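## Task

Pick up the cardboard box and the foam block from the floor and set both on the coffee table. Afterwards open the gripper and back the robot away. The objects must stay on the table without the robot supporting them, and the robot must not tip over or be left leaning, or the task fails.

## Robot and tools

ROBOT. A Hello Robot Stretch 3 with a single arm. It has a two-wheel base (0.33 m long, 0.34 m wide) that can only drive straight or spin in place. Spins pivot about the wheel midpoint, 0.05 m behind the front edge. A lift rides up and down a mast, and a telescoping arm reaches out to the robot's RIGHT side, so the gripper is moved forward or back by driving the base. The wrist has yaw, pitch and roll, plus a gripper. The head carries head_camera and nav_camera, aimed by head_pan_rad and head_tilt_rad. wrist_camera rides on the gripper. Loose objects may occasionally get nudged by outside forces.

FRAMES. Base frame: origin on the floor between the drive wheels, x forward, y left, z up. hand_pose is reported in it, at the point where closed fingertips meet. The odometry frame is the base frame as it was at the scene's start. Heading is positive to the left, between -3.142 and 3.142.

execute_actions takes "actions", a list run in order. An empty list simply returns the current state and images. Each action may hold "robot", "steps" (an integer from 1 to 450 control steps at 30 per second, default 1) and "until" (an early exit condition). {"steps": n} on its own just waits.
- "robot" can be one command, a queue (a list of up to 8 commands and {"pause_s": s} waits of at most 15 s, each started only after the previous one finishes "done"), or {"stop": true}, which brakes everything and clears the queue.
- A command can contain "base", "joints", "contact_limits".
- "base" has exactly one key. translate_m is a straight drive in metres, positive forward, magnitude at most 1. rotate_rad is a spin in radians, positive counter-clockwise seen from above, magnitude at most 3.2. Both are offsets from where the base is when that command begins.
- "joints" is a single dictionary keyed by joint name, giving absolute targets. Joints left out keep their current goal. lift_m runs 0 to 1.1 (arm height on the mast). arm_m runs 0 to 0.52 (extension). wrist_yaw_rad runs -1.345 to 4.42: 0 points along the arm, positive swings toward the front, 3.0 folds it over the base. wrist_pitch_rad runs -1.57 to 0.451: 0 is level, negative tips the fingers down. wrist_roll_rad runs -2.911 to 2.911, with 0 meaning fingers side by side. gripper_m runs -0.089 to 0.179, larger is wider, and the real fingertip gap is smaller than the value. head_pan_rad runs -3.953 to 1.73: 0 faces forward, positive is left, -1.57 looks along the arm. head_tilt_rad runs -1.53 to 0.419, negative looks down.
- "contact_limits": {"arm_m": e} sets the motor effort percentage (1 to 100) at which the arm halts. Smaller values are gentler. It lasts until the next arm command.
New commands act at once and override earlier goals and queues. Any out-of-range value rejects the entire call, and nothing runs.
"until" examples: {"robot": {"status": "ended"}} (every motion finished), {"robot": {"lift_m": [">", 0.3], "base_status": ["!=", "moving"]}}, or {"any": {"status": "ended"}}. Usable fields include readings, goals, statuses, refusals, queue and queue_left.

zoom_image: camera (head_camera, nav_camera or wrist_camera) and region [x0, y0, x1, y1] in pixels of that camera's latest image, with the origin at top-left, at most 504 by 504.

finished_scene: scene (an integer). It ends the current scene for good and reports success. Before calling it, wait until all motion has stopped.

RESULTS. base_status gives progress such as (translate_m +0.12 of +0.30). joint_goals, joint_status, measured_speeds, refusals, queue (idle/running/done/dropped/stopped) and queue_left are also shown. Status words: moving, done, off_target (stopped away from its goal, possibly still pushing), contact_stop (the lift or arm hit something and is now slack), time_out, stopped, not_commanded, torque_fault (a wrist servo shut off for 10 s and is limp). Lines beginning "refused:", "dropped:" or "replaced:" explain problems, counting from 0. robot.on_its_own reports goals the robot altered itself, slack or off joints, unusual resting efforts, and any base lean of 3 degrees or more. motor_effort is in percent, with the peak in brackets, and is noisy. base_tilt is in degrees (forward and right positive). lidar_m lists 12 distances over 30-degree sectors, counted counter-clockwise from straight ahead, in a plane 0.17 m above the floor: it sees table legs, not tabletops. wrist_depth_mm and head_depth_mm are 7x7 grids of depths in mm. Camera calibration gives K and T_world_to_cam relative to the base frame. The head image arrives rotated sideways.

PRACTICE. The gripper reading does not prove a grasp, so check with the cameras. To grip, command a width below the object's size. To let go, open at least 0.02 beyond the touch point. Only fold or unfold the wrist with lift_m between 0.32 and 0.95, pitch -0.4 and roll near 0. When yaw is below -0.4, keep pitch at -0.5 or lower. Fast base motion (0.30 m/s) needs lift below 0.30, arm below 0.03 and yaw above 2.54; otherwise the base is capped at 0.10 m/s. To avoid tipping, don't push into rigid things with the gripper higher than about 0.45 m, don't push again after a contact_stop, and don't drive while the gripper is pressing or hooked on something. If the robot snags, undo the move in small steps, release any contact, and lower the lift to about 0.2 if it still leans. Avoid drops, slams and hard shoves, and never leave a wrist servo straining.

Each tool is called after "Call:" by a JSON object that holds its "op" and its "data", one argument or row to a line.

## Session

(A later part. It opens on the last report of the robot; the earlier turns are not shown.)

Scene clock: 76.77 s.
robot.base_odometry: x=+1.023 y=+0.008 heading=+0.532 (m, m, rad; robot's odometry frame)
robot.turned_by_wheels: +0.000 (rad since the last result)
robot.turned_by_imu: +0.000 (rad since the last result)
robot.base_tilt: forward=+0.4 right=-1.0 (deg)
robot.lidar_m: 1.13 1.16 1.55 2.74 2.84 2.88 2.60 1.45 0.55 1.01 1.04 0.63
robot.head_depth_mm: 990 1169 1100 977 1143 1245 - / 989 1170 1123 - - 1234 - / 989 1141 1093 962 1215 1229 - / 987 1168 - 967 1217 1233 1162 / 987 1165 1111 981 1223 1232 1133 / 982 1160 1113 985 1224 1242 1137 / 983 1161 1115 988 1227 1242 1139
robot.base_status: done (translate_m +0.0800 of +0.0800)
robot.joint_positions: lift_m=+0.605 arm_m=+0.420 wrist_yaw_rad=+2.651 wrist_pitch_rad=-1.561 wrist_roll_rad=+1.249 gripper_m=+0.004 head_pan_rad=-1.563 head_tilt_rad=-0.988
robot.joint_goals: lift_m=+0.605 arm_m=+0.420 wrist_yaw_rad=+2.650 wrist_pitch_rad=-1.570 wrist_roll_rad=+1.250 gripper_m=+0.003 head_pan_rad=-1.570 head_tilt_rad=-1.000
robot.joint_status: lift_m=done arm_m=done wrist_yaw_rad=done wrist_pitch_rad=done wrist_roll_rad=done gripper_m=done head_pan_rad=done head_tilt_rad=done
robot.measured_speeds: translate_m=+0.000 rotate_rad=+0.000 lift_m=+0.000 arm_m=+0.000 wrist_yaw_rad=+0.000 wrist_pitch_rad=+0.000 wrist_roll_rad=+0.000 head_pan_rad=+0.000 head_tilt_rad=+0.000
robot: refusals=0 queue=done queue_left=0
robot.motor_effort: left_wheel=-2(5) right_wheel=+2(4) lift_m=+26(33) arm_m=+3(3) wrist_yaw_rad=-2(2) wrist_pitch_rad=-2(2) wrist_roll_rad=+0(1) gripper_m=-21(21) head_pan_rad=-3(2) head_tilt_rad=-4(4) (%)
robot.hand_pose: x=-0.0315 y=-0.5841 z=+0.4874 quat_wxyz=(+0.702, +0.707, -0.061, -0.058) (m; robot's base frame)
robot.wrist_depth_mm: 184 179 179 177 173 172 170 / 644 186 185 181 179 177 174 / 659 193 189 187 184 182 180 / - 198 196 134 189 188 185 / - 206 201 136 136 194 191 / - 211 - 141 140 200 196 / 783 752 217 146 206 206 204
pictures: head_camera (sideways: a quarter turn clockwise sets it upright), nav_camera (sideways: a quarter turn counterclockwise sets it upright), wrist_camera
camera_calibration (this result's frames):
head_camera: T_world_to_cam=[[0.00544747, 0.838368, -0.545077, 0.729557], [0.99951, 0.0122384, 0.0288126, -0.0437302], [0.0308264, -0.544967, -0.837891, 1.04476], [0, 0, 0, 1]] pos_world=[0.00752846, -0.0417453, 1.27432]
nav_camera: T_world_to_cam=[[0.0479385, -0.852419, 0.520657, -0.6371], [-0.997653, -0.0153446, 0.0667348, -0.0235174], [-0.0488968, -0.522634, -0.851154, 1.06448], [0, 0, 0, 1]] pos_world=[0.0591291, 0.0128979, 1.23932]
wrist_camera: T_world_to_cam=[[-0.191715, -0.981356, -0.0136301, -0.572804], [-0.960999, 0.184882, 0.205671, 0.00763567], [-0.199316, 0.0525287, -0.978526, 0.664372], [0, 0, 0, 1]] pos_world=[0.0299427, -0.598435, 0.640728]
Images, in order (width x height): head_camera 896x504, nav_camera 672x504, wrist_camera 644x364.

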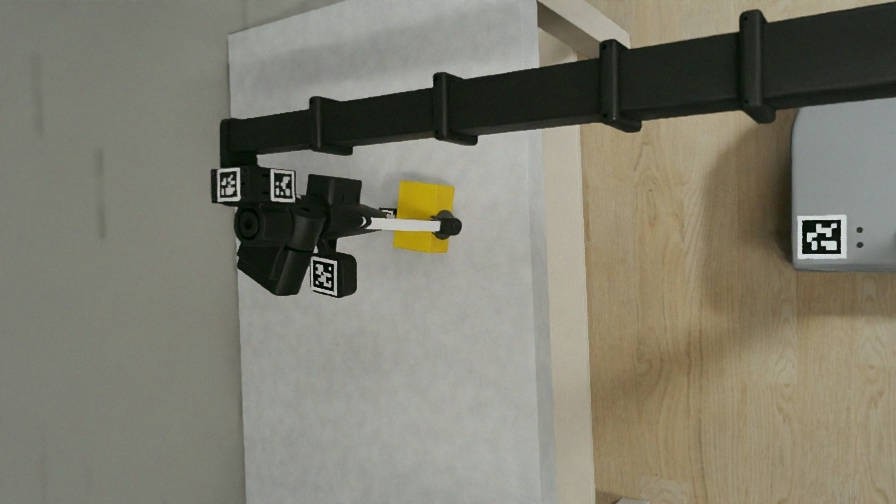

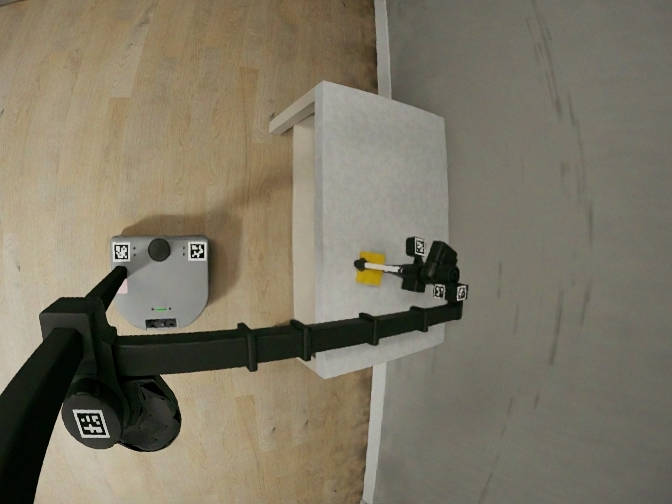

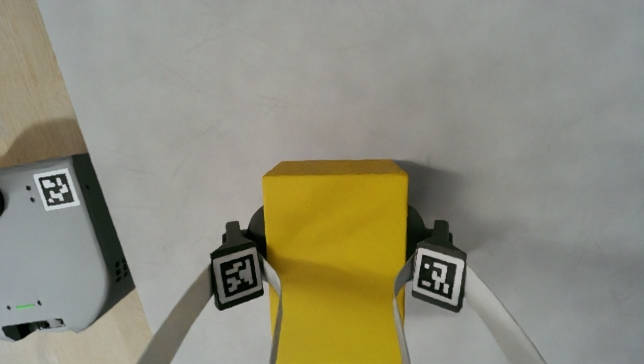

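Call:
{"op": "execute_actions", "data": {
  "actions": [
    {"robot":[{"joints":{"lift_m":0.596}},{"joints":{"gripper_m":0.12}},{"joints":{"lift_m":0.66}}],"steps":450,"until":{"robot":{"status":"ended"}}},
    {"robot":{"joints":{"arm_m":0.02,"head_pan_rad":-2.4,"head_tilt_rad":-1.0},"base":{"translate_m":-1.0}},"steps":450,"until":{"robot":{"arm_m":["<",0.15]}}},
    {"robot":{"joints":{"lift_m":0.29,"wrist_pitch_rad":-0.45,"gripper_m":0.04}},"steps":450,"until":{"robot":{"lift_m":["<",0.295]}}},
    {"robot":{"base":{"translate_m":-1.0}},"steps":450,"until":{"robot":{"status":"ended"}}}
  ]
}}

Scene clock: 94.00 s.
robot.base_odometry: x=-0.342 y=-0.796 heading=+0.532 (m, m, rad; robot's odometry frame)
robot.turned_by_wheels: +0.000 (rad since the last result)
robot.turned_by_imu: -0.005 (rad since the last result)
robot.base_tilt: forward=+0.4 right=-0.9 (deg)
robot.lidar_m: 2.10 2.78 2.84 2.43 1.61 1.51 1.01 1.46 1.05 1.00 1.06 1.29
robot.head_depth_mm: 1537 1750 1703 1508 1354 1228 - / 1657 1855 1705 1509 1355 1232 - / 1704 1912 1713 1509 1361 1244 - / 1528 1792 1707 1512 1348 1251 - / 1337 1538 1676 1523 1365 1255 - / 1212 1379 1606 1522 1363 1236 1120 / 1116 1249 1429 1518 1370 1244 1136
robot.base_status: done (translate_m -1.0000 of -1.0000)
robot.joint_positions: lift_m=+0.290 arm_m=+0.020 wrist_yaw_rad=+2.651 wrist_pitch_rad=-0.470 wrist_roll_rad=+1.249 gripper_m=+0.040 head_pan_rad=-2.393 head_tilt_rad=-0.988
robot.joint_goals: lift_m=+0.290 arm_m=+0.020 wrist_yaw_rad=+2.650 wrist_pitch_rad=-0.450 wrist_roll_rad=+1.250 gripper_m=+0.040 head_pan_rad=-2.400 head_tilt_rad=-1.000
robot.joint_status: lift_m=done arm_m=done wrist_yaw_rad=done wrist_pitch_rad=done wrist_roll_rad=done gripper_m=done head_pan_rad=done head_tilt_rad=done
robot.measured_speeds: translate_m=+0.000 rotate_rad=+0.000 lift_m=+0.000 arm_m=+0.000 wrist_yaw_rad=+0.000 wrist_pitch_rad=+0.000 wrist_roll_rad=+0.000 head_pan_rad=+0.000 head_tilt_rad=+0.000
robot: refusals=0 queue=done queue_left=0
robot.motor_effort: left_wheel=-2(8) right_wheel=+1(4) lift_m=+27(33) arm_m=-3(2) wrist_yaw_rad=-1(2) wrist_pitch_rad=+7(7) wrist_roll_rad=+1(1) gripper_m=-1(84) head_pan_rad=-3(37) head_tilt_rad=-5(4) (%)
robot.hand_pose: x=+0.0811 y=+0.0266 z=+0.2912 quat_wxyz=(+0.261, +0.940, -0.197, +0.096) (m; robot's base frame)
robot.wrist_depth_mm: - - - 996 595 434 336 / - - - 936 586 424 327 / - - - 879 550 408 320 / - - - 833 532 397 313 / - - - 720 476 382 309 / - - - 696 - 377 296 / - - - 720 - - -
pictures: head_camera (sideways: a quarter turn clockwise sets it upright), nav_camera (sideways: a quarter turn counterclockwise sets it upright), wrist_camera
camera_calibration (this result's frames):
head_camera: T_world_to_cam=[[0.622343, 0.562007, -0.544828, 0.72547], [0.683713, -0.729182, 0.028814, -0.0418057], [-0.381085, -0.390438, -0.838052, 1.04748], [0, 0, 0, 1]] pos_world=[-0.0237294, -0.0292272, 1.2743]
nav_camera: T_world_to_cam=[[-0.596668, -0.610874, 0.520404, -0.632838], [-0.684772, 0.725696, 0.0667325, -0.025423], [-0.41842, -0.316541, -0.851309, 1.06694], [0, 0, 0, 1]] pos_world=[0.0514254, -0.0304058, 1.23932]
wrist_camera: T_world_to_cam=[[0.0571449, -0.516357, -0.854465, 0.25765], [-0.973582, 0.160696, -0.162221, 0.152075], [0.221073, 0.841161, -0.493533, 0.266458], [0, 0, 0, 1]] pos_world=[0.074427, -0.115533, 0.376328]
Images, in order (width x height): head_camera 896x504, nav_camera 672x504, wrist_camera 644x364.

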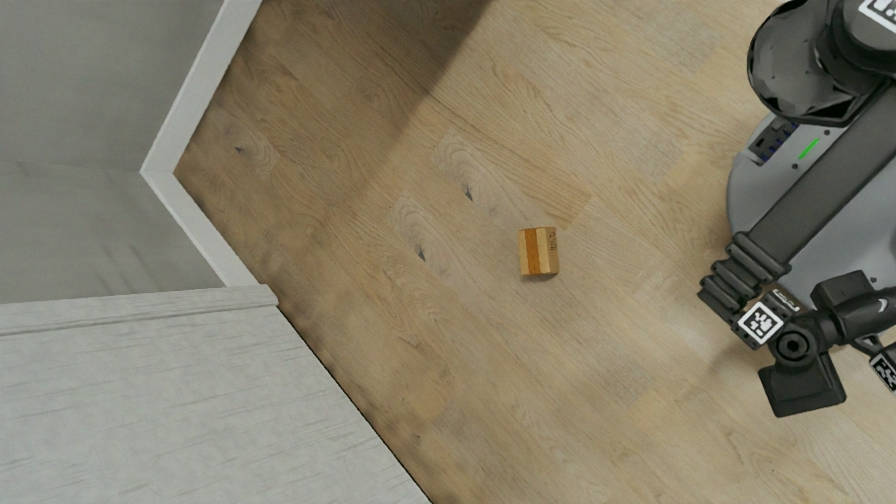

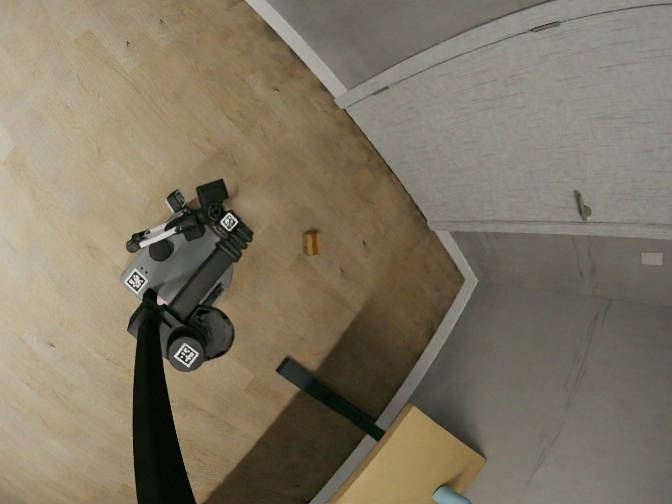

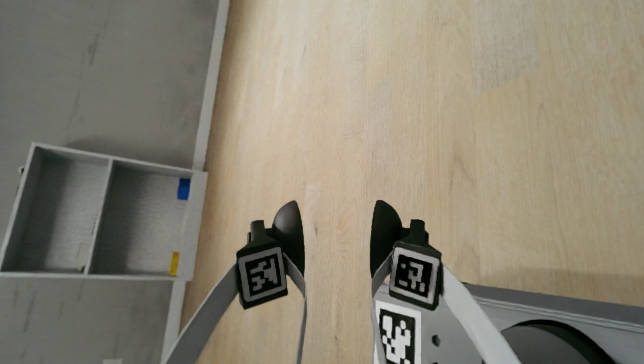

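Call:
{"op": "execute_actions", "data": {
  "actions": [
    {"robot":{"joints":{"arm_m":0.458,"head_pan_rad":-1.57,"head_tilt_rad":-1.1},"base":{"rotate_rad":-0.735}},"steps":450,"until":{"robot":{"arm_m":[">",0.12]}}},
    {"robot":{"joints":{"wrist_pitch_rad":-1.57,"wrist_roll_rad":1.13,"gripper_m":0.14,"lift_m":0.27}},"steps":450,"until":{"robot":{"status":"ended"}}}
  ]
}}

Scene clock: 105.07 s.
robot.base_odometry: x=-0.342 y=-0.796 heading=-0.203 (m, m, rad; robot's odometry frame)
robot.turned_by_wheels: -0.735 (rad since the last result)
robot.turned_by_imu: -0.749 (rad since the last result)
robot.base_tilt: forward=+0.2 right=-0.9 (deg)
robot.lidar_m: 1.21 1.29 2.71 3.08 2.68 2.43 1.61 1.01 1.45 1.14 1.00 1.03
robot.head_depth_mm: 1688 1735 1570 1422 1304 1208 1140 / 1795 1732 1563 1426 1312 1222 - / 1659 1736 1603 1414 1311 1235 - / 1464 1680 1598 1424 1310 1223 - / 1315 1556 1581 1435 1319 1212 1128 / 1204 1399 1554 1433 1313 1209 1128 / 1109 1268 1491 1436 1318 1220 1131
robot.base_status: done (rotate_rad -0.7349 of -0.7350)
robot.joint_positions: lift_m=+0.270 arm_m=+0.458 wrist_yaw_rad=+2.651 wrist_pitch_rad=-1.562 wrist_roll_rad=+1.133 gripper_m=+0.140 head_pan_rad=-1.577 head_tilt_rad=-1.087
robot.joint_goals: lift_m=+0.270 arm_m=+0.458 wrist_yaw_rad=+2.650 wrist_pitch_rad=-1.570 wrist_roll_rad=+1.130 gripper_m=+0.140 head_pan_rad=-1.570 head_tilt_rad=-1.100
robot.joint_status: lift_m=done arm_m=done wrist_yaw_rad=done wrist_pitch_rad=done wrist_roll_rad=done gripper_m=done head_pan_rad=done head_tilt_rad=done
robot.measured_speeds: translate_m=+0.000 rotate_rad=+0.000 lift_m=+0.000 arm_m=+0.000 wrist_yaw_rad=+0.000 wrist_pitch_rad=+0.000 wrist_roll_rad=+0.000 head_pan_rad=+0.000 head_tilt_rad=+0.000
robot: refusals=0 queue=done queue_left=0
robot.motor_effort: left_wheel=+2(8) right_wheel=-2(6) lift_m=+27(26) arm_m=+3(0) wrist_yaw_rad=-2(2) wrist_pitch_rad=-2(7) wrist_roll_rad=-1(3) gripper_m=-1(86) head_pan_rad=+3(38) head_tilt_rad=-5(14) (%)
robot.hand_pose: x=-0.0315 y=-0.6222 z=+0.1524 quat_wxyz=(+0.704, +0.709, -0.020, -0.017) (m; robot's base frame)
robot.wrist_depth_mm: 299 290 286 282 280 278 273 / 302 301 295 292 289 285 283 / 313 310 306 298 294 293 290 / 323 321 312 261 304 302 297 / 336 331 324 270 314 309 309 / 344 - 334 332 331 - 321 / 364 356 351 342 341 335 327
pictures: head_camera (sideways: a quarter turn clockwise sets it upright), nav_camera (sideways: a quarter turn counterclockwise sets it upright), wrist_camera
camera_calibration (this result's frames):
head_camera: T_world_to_cam=[[0.0173473, 0.88791, -0.459691, 0.618257], [0.999566, -0.00444432, 0.0291362, -0.0441481], [0.0238273, -0.459996, -0.887601, 1.1094], [0, 0, 0, 1]] pos_world=[0.00696973, -0.03883, 1.2702]
nav_camera: T_world_to_cam=[[0.0358549, -0.900217, 0.433963, -0.5241], [-0.997811, -0.00810067, 0.065637, -0.0220787], [-0.0555721, -0.435367, -0.898536, 1.1261], [0, 0, 0, 1]] pos_world=[0.0593408, 0.0182835, 1.24073]
wrist_camera: T_world_to_cam=[[-0.076921, -0.996956, -0.0126998, -0.621008], [-0.976066, 0.0726982, 0.204964, 0.0133752], [-0.203417, 0.0281619, -0.978687, 0.323302], [0, 0, 0, 1]] pos_world=[0.0310516, -0.629195, 0.305784]
Images, in order (width x height): head_camera 896x504, nav_camera 672x504, wrist_camera 644x364.

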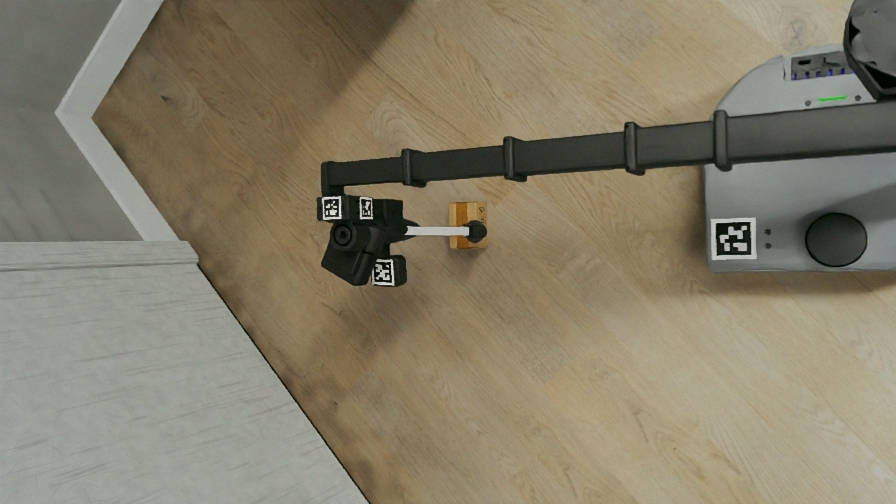

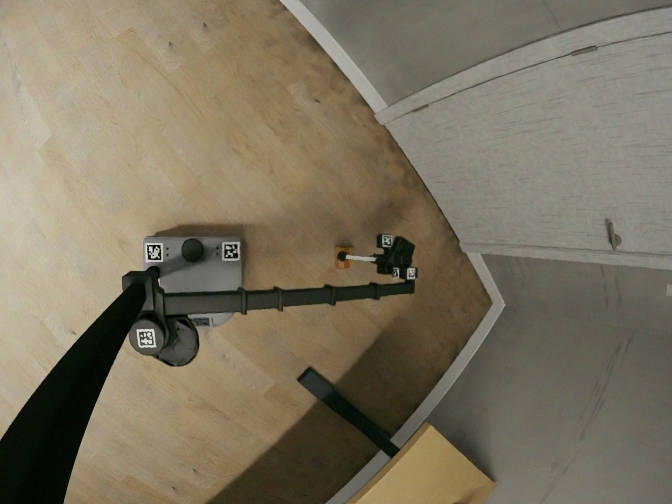

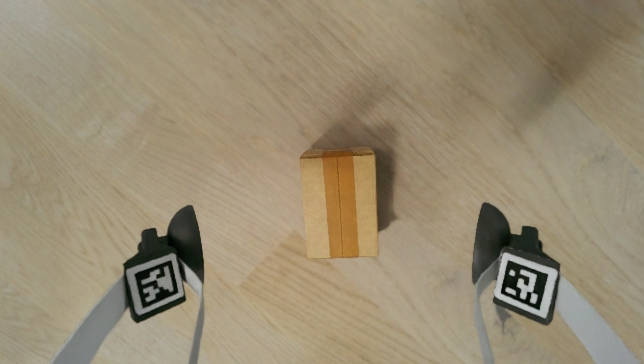

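Call:
{"op": "execute_actions", "data": {
  "actions": [
    {"robot":[{"joints":{"lift_m":0.145,"arm_m":0.464,"wrist_roll_rad":1.1},"base":{"translate_m":-0.008}},{"joints":{"gripper_m":0.0}}],"steps":300,"until":{"robot":{"status":"ended"}}},
    {"robot":{"joints":{"lift_m":0.67,"head_pan_rad":-1.3,"head_tilt_rad":-1.0}},"steps":10},
    {"robot":[{"base":{"rotate_rad":0.74}},{"base":{"translate_m":1.0}}],"steps":300,"until":{"robot":{"lift_m":[">",0.35]}}}
  ]
}}

Call:
{"op": "execute_actions", "data": {
  "actions": [
    {"steps":450,"until":{"robot":{"queue_left":["=",0],"translate_m":[">",0.5]}}},
    {"robot":{"base":{"translate_m":0.9}},"steps":450,"until":{"robot":{"status":"ended"}}}
  ]
}}

Scene clock: 115.17 s.
robot.base_odometry: x=-0.350 y=-0.794 heading=+0.537 (m, m, rad; robot's odometry frame)
robot.turned_by_wheels: +0.740 (rad since the last result)
robot.turned_by_imu: +0.755 (rad since the last result)
robot.base_tilt: forward=+0.6 right=-4.6 (deg)
robot.lidar_m: 2.10 2.80 2.84 2.43 1.60 1.50 1.00 1.47 1.05 1.00 1.07 1.30
robot.head_depth_mm: 967 1119 1334 1492 1347 1221 1126 / 995 1170 1397 1430 1353 1236 - / 1022 1201 1464 1479 1349 1226 - / 1047 1236 1526 1498 1349 1229 1144 / 1072 1277 1577 1502 1355 1235 1133 / 1103 1328 1606 1514 1360 1233 1133 / 1136 1366 1644 1515 1370 1242 1140
robot.base_status: moving (rotate_rad +0.7400 of +0.7400)
robot.joint_positions: lift_m=+0.354 arm_m=+0.464 wrist_yaw_rad=+2.651 wrist_pitch_rad=-1.562 wrist_roll_rad=+1.104 gripper_m=+0.004 head_pan_rad=-1.307 head_tilt_rad=-1.001
robot.joint_goals: lift_m=+0.670 arm_m=+0.464 wrist_yaw_rad=+2.650 wrist_pitch_rad=-1.570 wrist_roll_rad=+1.100 gripper_m=+0.003 head_pan_rad=-1.300 head_tilt_rad=-1.000
robot.joint_status: lift_m=moving arm_m=done wrist_yaw_rad=done wrist_pitch_rad=done wrist_roll_rad=done gripper_m=done head_pan_rad=done head_tilt_rad=done
robot.measured_speeds: translate_m=+0.000 rotate_rad=+0.006 lift_m=+0.110 arm_m=+0.000 wrist_yaw_rad=+0.000 wrist_pitch_rad=+0.000 wrist_roll_rad=+0.000 head_pan_rad=+0.000 head_tilt_rad=+0.000
robot: refusals=0 queue=running queue_left=1
robot.motor_effort: left_wheel=+0(5) right_wheel=+0(7) lift_m=+35(35) arm_m=+2(3) wrist_yaw_rad=-1(2) wrist_pitch_rad=-2(2) wrist_roll_rad=-1(1) gripper_m=-20(99) head_pan_rad=+3(21) head_tilt_rad=+0(4) (%)
robot.hand_pose: x=-0.0316 y=-0.6283 z=+0.2364 quat_wxyz=(+0.705, +0.709, -0.010, -0.007) (m; robot's base frame)
robot.wrist_depth_mm: 376 374 367 365 358 354 351 / 388 384 376 368 370 366 360 / 403 394 393 383 375 376 374 / 411 407 404 129 395 382 384 / 435 424 406 132 131 400 393 / 444 441 423 136 135 408 402 / 465 455 440 142 429 430 424
pictures: head_camera (sideways: a quarter turn clockwise sets it upright), nav_camera (sideways: a quarter turn counterclockwise sets it upright), wrist_camera
camera_calibration (this result's frames):
head_camera: T_world_to_cam=[[-0.209088, 0.819241, -0.533973, 0.7164], [0.963866, 0.264818, 0.0288721, -0.0435898], [0.165059, -0.508641, -0.845009, 1.05319], [0, 0, 0, 1]] pos_world=[0.0179672, -0.0396652, 1.27375]
nav_camera: T_world_to_cam=[[0.264208, -0.818989, 0.509364, -0.623708], [-0.960954, -0.268569, 0.0666258, -0.0235982], [0.0822335, -0.507078, -0.857968, 1.07254], [0, 0, 0, 1]] pos_world=[0.0539132, 0.0267138, 1.23947]
wrist_camera: T_world_to_cam=[[-0.0474466, -0.998797, -0.0123453, -0.626316], [-0.977806, 0.0439172, 0.20486, -0.0215477], [-0.204072, 0.0217912, -0.978713, 0.401715], [0, 0, 0, 1]] pos_world=[0.0311926, -0.633371, 0.389846]
Images, in order (width x height): head_camera 896x504, nav_camera 672x504, wrist_camera 644x364.

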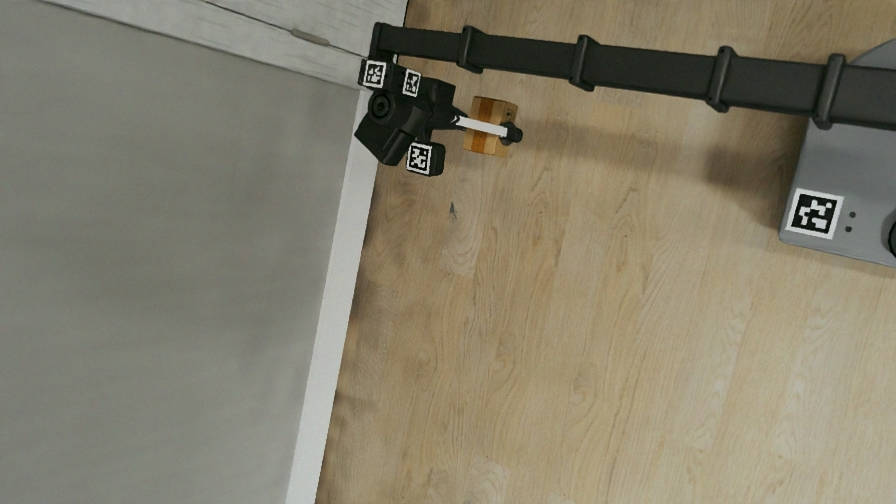

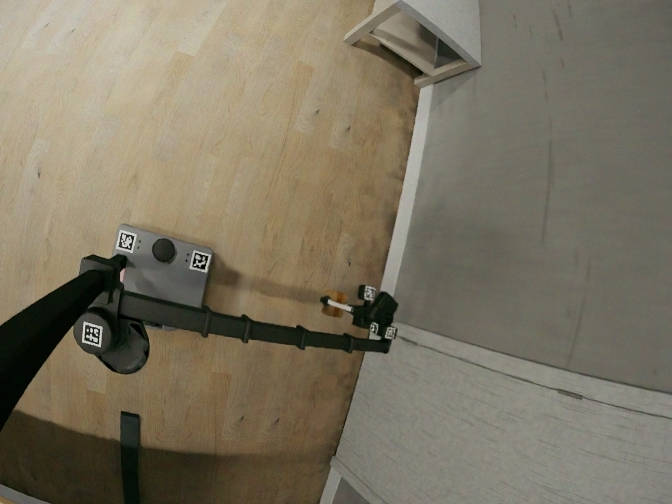

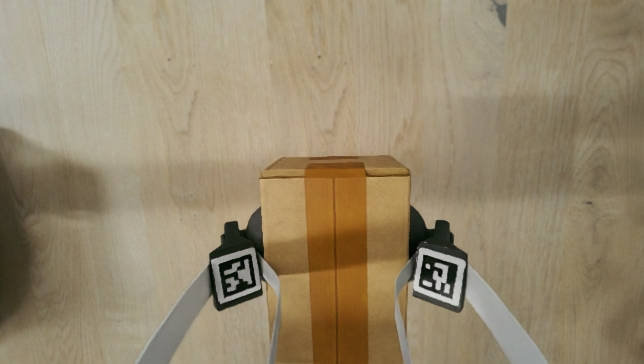

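Scene clock: 130.77 s.
robot.base_odometry: x=+0.854 y=-0.077 heading=+0.537 (m, m, rad; robot's odometry frame)
robot.turned_by_wheels: +0.000 (rad since the last result)
robot.turned_by_imu: -0.002 (rad since the last result)
robot.base_tilt: forward=+0.3 right=-1.0 (deg)
robot.lidar_m: 1.31 1.36 1.81 2.73 2.57 2.70 2.40 1.46 0.48 0.96 1.06 0.79
robot.head_depth_mm: 967 - 1065 965 987 1224 - / 989 1116 1067 952 1196 1228 1156 / 1012 1174 1091 968 1289 1228 - / 1037 1199 1091 958 1313 1230 1142 / 1065 1205 1100 984 1321 1236 1129 / 1097 1230 1100 995 1338 1235 1136 / 1125 1248 1102 1012 1364 1238 1135
robot.base_status: done (translate_m +0.9000 of +0.9000)
robot.joint_positions: lift_m=+0.670 arm_m=+0.464 wrist_yaw_rad=+2.651 wrist_pitch_rad=-1.562 wrist_roll_rad=+1.104 gripper_m=+0.004 head_pan_rad=-1.307 head_tilt_rad=-1.001
robot.joint_goals: lift_m=+0.670 arm_m=+0.464 wrist_yaw_rad=+2.650 wrist_pitch_rad=-1.570 wrist_roll_rad=+1.100 gripper_m=+0.003 head_pan_rad=-1.300 head_tilt_rad=-1.000
robot.joint_status: lift_m=done arm_m=done wrist_yaw_rad=done wrist_pitch_rad=done wrist_roll_rad=done gripper_m=done head_pan_rad=done head_tilt_rad=done
robot.measured_speeds: translate_m=+0.000 rotate_rad=+0.000 lift_m=+0.000 arm_m=+0.000 wrist_yaw_rad=+0.000 wrist_pitch_rad=+0.000 wrist_roll_rad=+0.000 head_pan_rad=+0.000 head_tilt_rad=+0.000
robot: refusals=0 queue=done queue_left=0
robot.motor_effort: left_wheel=-2(2) right_wheel=+1(4) lift_m=+33(35) arm_m=+3(3) wrist_yaw_rad=-3(2) wrist_pitch_rad=-2(2) wrist_roll_rad=-1(1) gripper_m=-20(21) head_pan_rad=+3(3) head_tilt_rad=+0(1) (%)
robot.hand_pose: x=-0.0316 y=-0.6283 z=+0.5521 quat_wxyz=(+0.705, +0.709, -0.010, -0.007) (m; robot's base frame)
robot.wrist_depth_mm: 712 242 241 236 234 231 227 / 703 251 246 243 241 237 234 / - 257 256 252 247 245 243 / - 264 263 129 255 253 247 / - 278 270 132 130 260 257 / 798 792 280 136 136 266 264 / 846 826 296 140 277 276 272
pictures: head_camera (sideways: a quarter turn clockwise sets it upright), nav_camera (sideways: a quarter turn counterclockwise sets it upright), wrist_camera
camera_calibration (this result's frames):
head_camera: T_world_to_cam=[[-0.209208, 0.819209, -0.533974, 0.716403], [0.963827, 0.26496, 0.0288721, -0.0435896], [0.165134, -0.508618, -0.845008, 1.05319], [0, 0, 0, 1]] pos_world=[0.0179731, -0.0396635, 1.27375]
nav_camera: T_world_to_cam=[[0.264328, -0.818949, 0.509365, -0.623711], [-0.960914, -0.26871, 0.0666258, -0.0235985], [0.0823084, -0.507067, -0.857967, 1.07254], [0, 0, 0, 1]] pos_world=[0.0539093, 0.0267208, 1.23947]
wrist_camera: T_world_to_cam=[[-0.0474375, -0.998798, -0.0123453, -0.622419], [-0.977806, 0.0439084, 0.20486, -0.086227], [-0.204072, 0.0217893, -0.978713, 0.710691], [0, 0, 0, 1]] pos_world=[0.0311927, -0.63337, 0.705543]
Images, in order (width x height): head_camera 896x504, nav_camera 672x504, wrist_camera 644x364.

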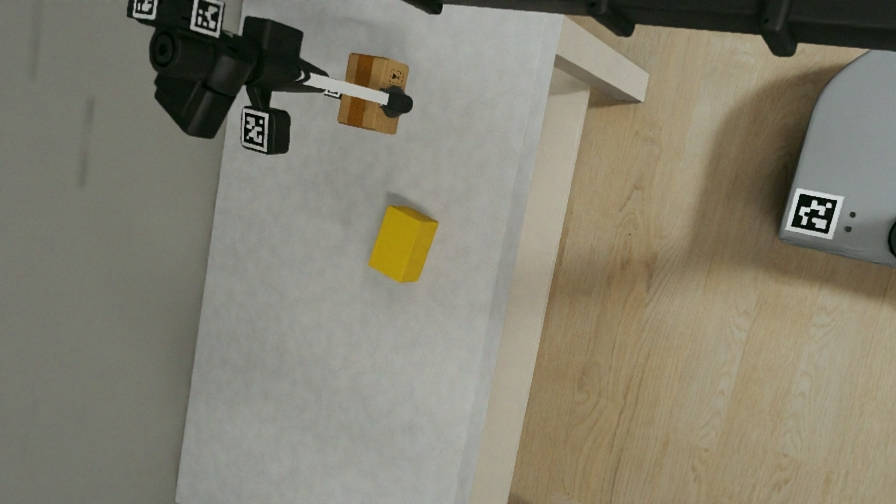

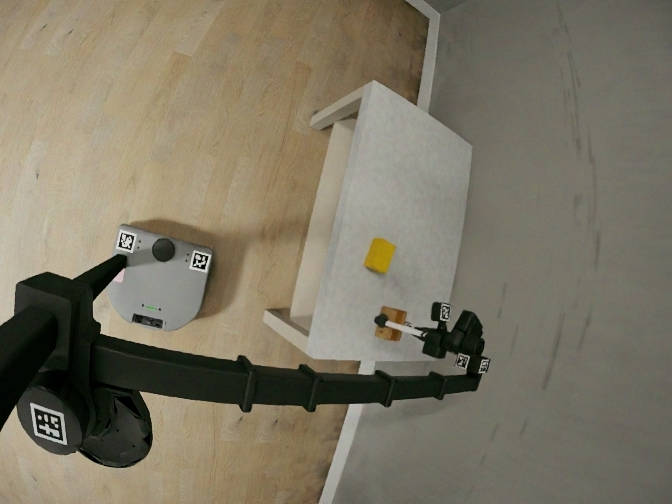

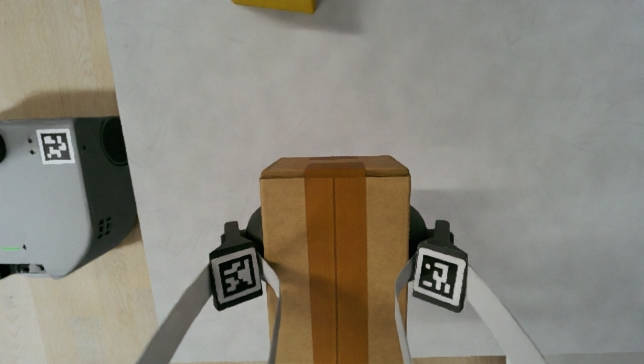

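Call:
{"op": "execute_actions", "data": {
  "actions": [
    {"robot":[{"joints":{"lift_m":0.597,"head_pan_rad":-1.5}},{"joints":{"gripper_m":0.12}},{"joints":{"lift_m":0.67}},{"joints":{"arm_m":0.1}}],"steps":450,"until":{"robot":{"status":"ended"}}}
  ]
}}

Scene clock: 141.97 s.
robot.base_odometry: x=+0.854 y=-0.077 heading=+0.537 (m, m, rad; robot's odometry frame)
robot.turned_by_wheels: +0.000 (rad since the last result)
robot.turned_by_imu: -0.001 (rad since the last result)
robot.base_tilt: forward=+0.3 right=-1.0 (deg)
robot.lidar_m: 1.32 1.35 1.81 2.74 2.57 2.70 2.40 1.46 0.48 0.96 1.06 0.79
robot.head_depth_mm: 991 1169 1433 1521 - - - / 994 1171 1112 1002 1295 1233 - / 1002 1175 1090 971 - 1213 - / 1009 1176 1094 988 1319 1232 1161 / 1009 1175 1096 962 1302 1232 1135 / 1020 1183 1104 980 1304 1236 1135 / 1027 1188 1100 979 1301 1238 1132
robot.base_status: done (translate_m +0.9000 of +0.9000)
robot.joint_positions: lift_m=+0.670 arm_m=+0.100 wrist_yaw_rad=+2.651 wrist_pitch_rad=-1.562 wrist_roll_rad=+1.103 gripper_m=+0.120 head_pan_rad=-1.493 head_tilt_rad=-1.001
robot.joint_goals: lift_m=+0.670 arm_m=+0.100 wrist_yaw_rad=+2.650 wrist_pitch_rad=-1.570 wrist_roll_rad=+1.100 gripper_m=+0.120 head_pan_rad=-1.500 head_tilt_rad=-1.000
robot.joint_status: lift_m=done arm_m=done wrist_yaw_rad=done wrist_pitch_rad=done wrist_roll_rad=done gripper_m=done head_pan_rad=done head_tilt_rad=done
robot.measured_speeds: translate_m=+0.000 rotate_rad=+0.000 lift_m=+0.000 arm_m=+0.000 wrist_yaw_rad=+0.000 wrist_pitch_rad=+0.000 wrist_roll_rad=+0.000 head_pan_rad=+0.000 head_tilt_rad=+0.000
robot: refusals=0 queue=done queue_left=0
robot.motor_effort: left_wheel=-3(2) right_wheel=+2(2) lift_m=+32(33) arm_m=-3(4) wrist_yaw_rad=-2(1) wrist_pitch_rad=-2(2) wrist_roll_rad=-1(1) gripper_m=+0(86) head_pan_rad=-3(19) head_tilt_rad=+0(0) (%)
robot.hand_pose: x=-0.0316 y=-0.2648 z=+0.5521 quat_wxyz=(+0.705, +0.709, -0.009, -0.006) (m; robot's base frame)
robot.wrist_depth_mm: 683 670 662 656 670 511 232 / 713 699 688 665 678 530 237 / 725 - - 700 680 535 246 / 754 - - 714 711 569 252 / 785 - - 761 749 526 258 / 803 805 798 759 742 - 268 / 862 817 816 803 780 766 277
pictures: head_camera (sideways: a quarter turn clockwise sets it upright), nav_camera (sideways: a quarter turn counterclockwise sets it upright), wrist_camera
camera_calibration (this result's frames):
head_camera: T_world_to_cam=[[-0.0539734, 0.843739, -0.534034, 0.715534], [0.996214, 0.0820012, 0.0288718, -0.0437867], [0.0681517, -0.530454, -0.84497, 1.05373], [0, 0, 0, 1]] pos_world=[0.0104272, -0.0411777, 1.27375]
nav_camera: T_world_to_cam=[[0.108189, -0.853686, 0.509426, -0.622838], [-0.994046, -0.0862186, 0.0666264, -0.0233972], [-0.012956, -0.513601, -0.857931, 1.07307], [0, 0, 0, 1]] pos_world=[0.0580291, 0.0174063, 1.23947]
wrist_camera: T_world_to_cam=[[-0.0462774, -0.998853, -0.0123019, -0.259385], [-0.977854, 0.0427813, 0.20487, -0.102502], [-0.204109, 0.0215103, -0.978712, 0.702719], [0, 0, 0, 1]] pos_world=[0.0311955, -0.269818, 0.705568]
Images, in order (width x height): head_camera 896x504, nav_camera 672x504, wrist_camera 644x364.

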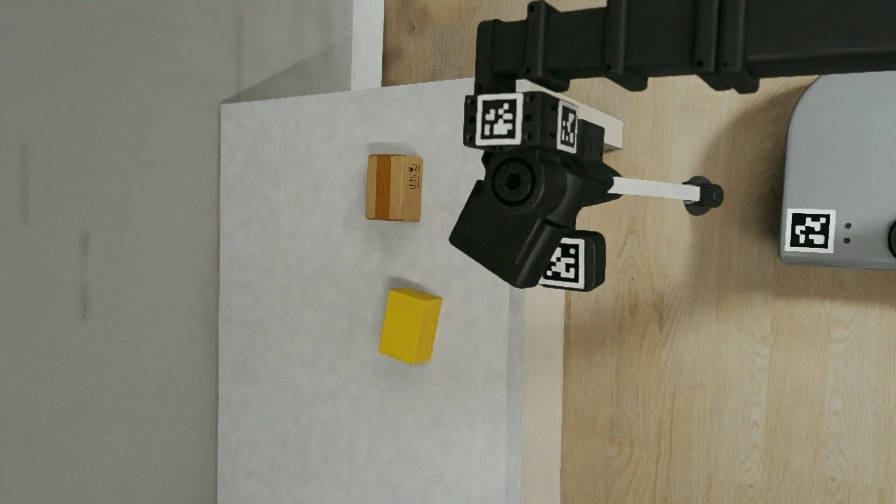

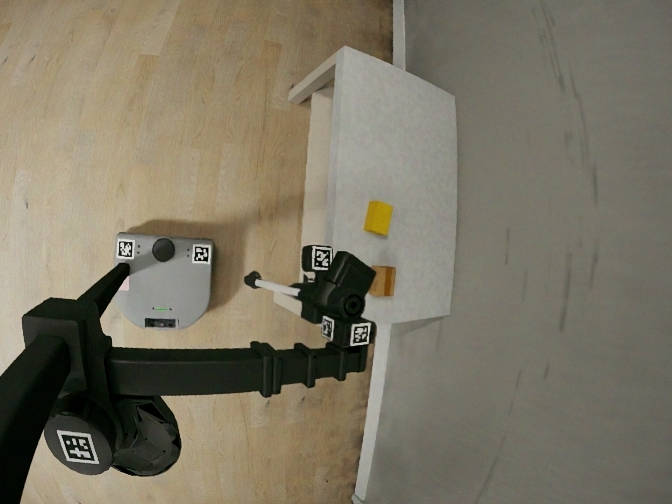

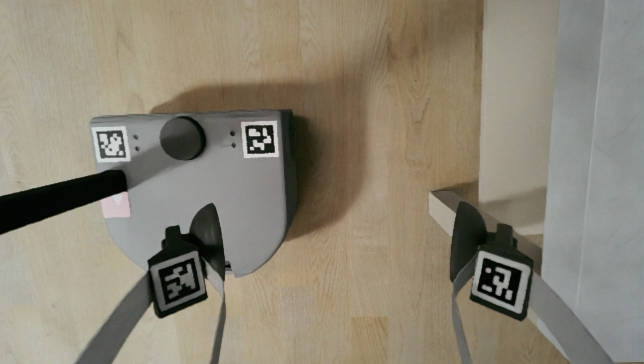

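Call:
{"op": "finished_scene", "data": {
  "scene": 2
}}

The scene is finished: the task was done.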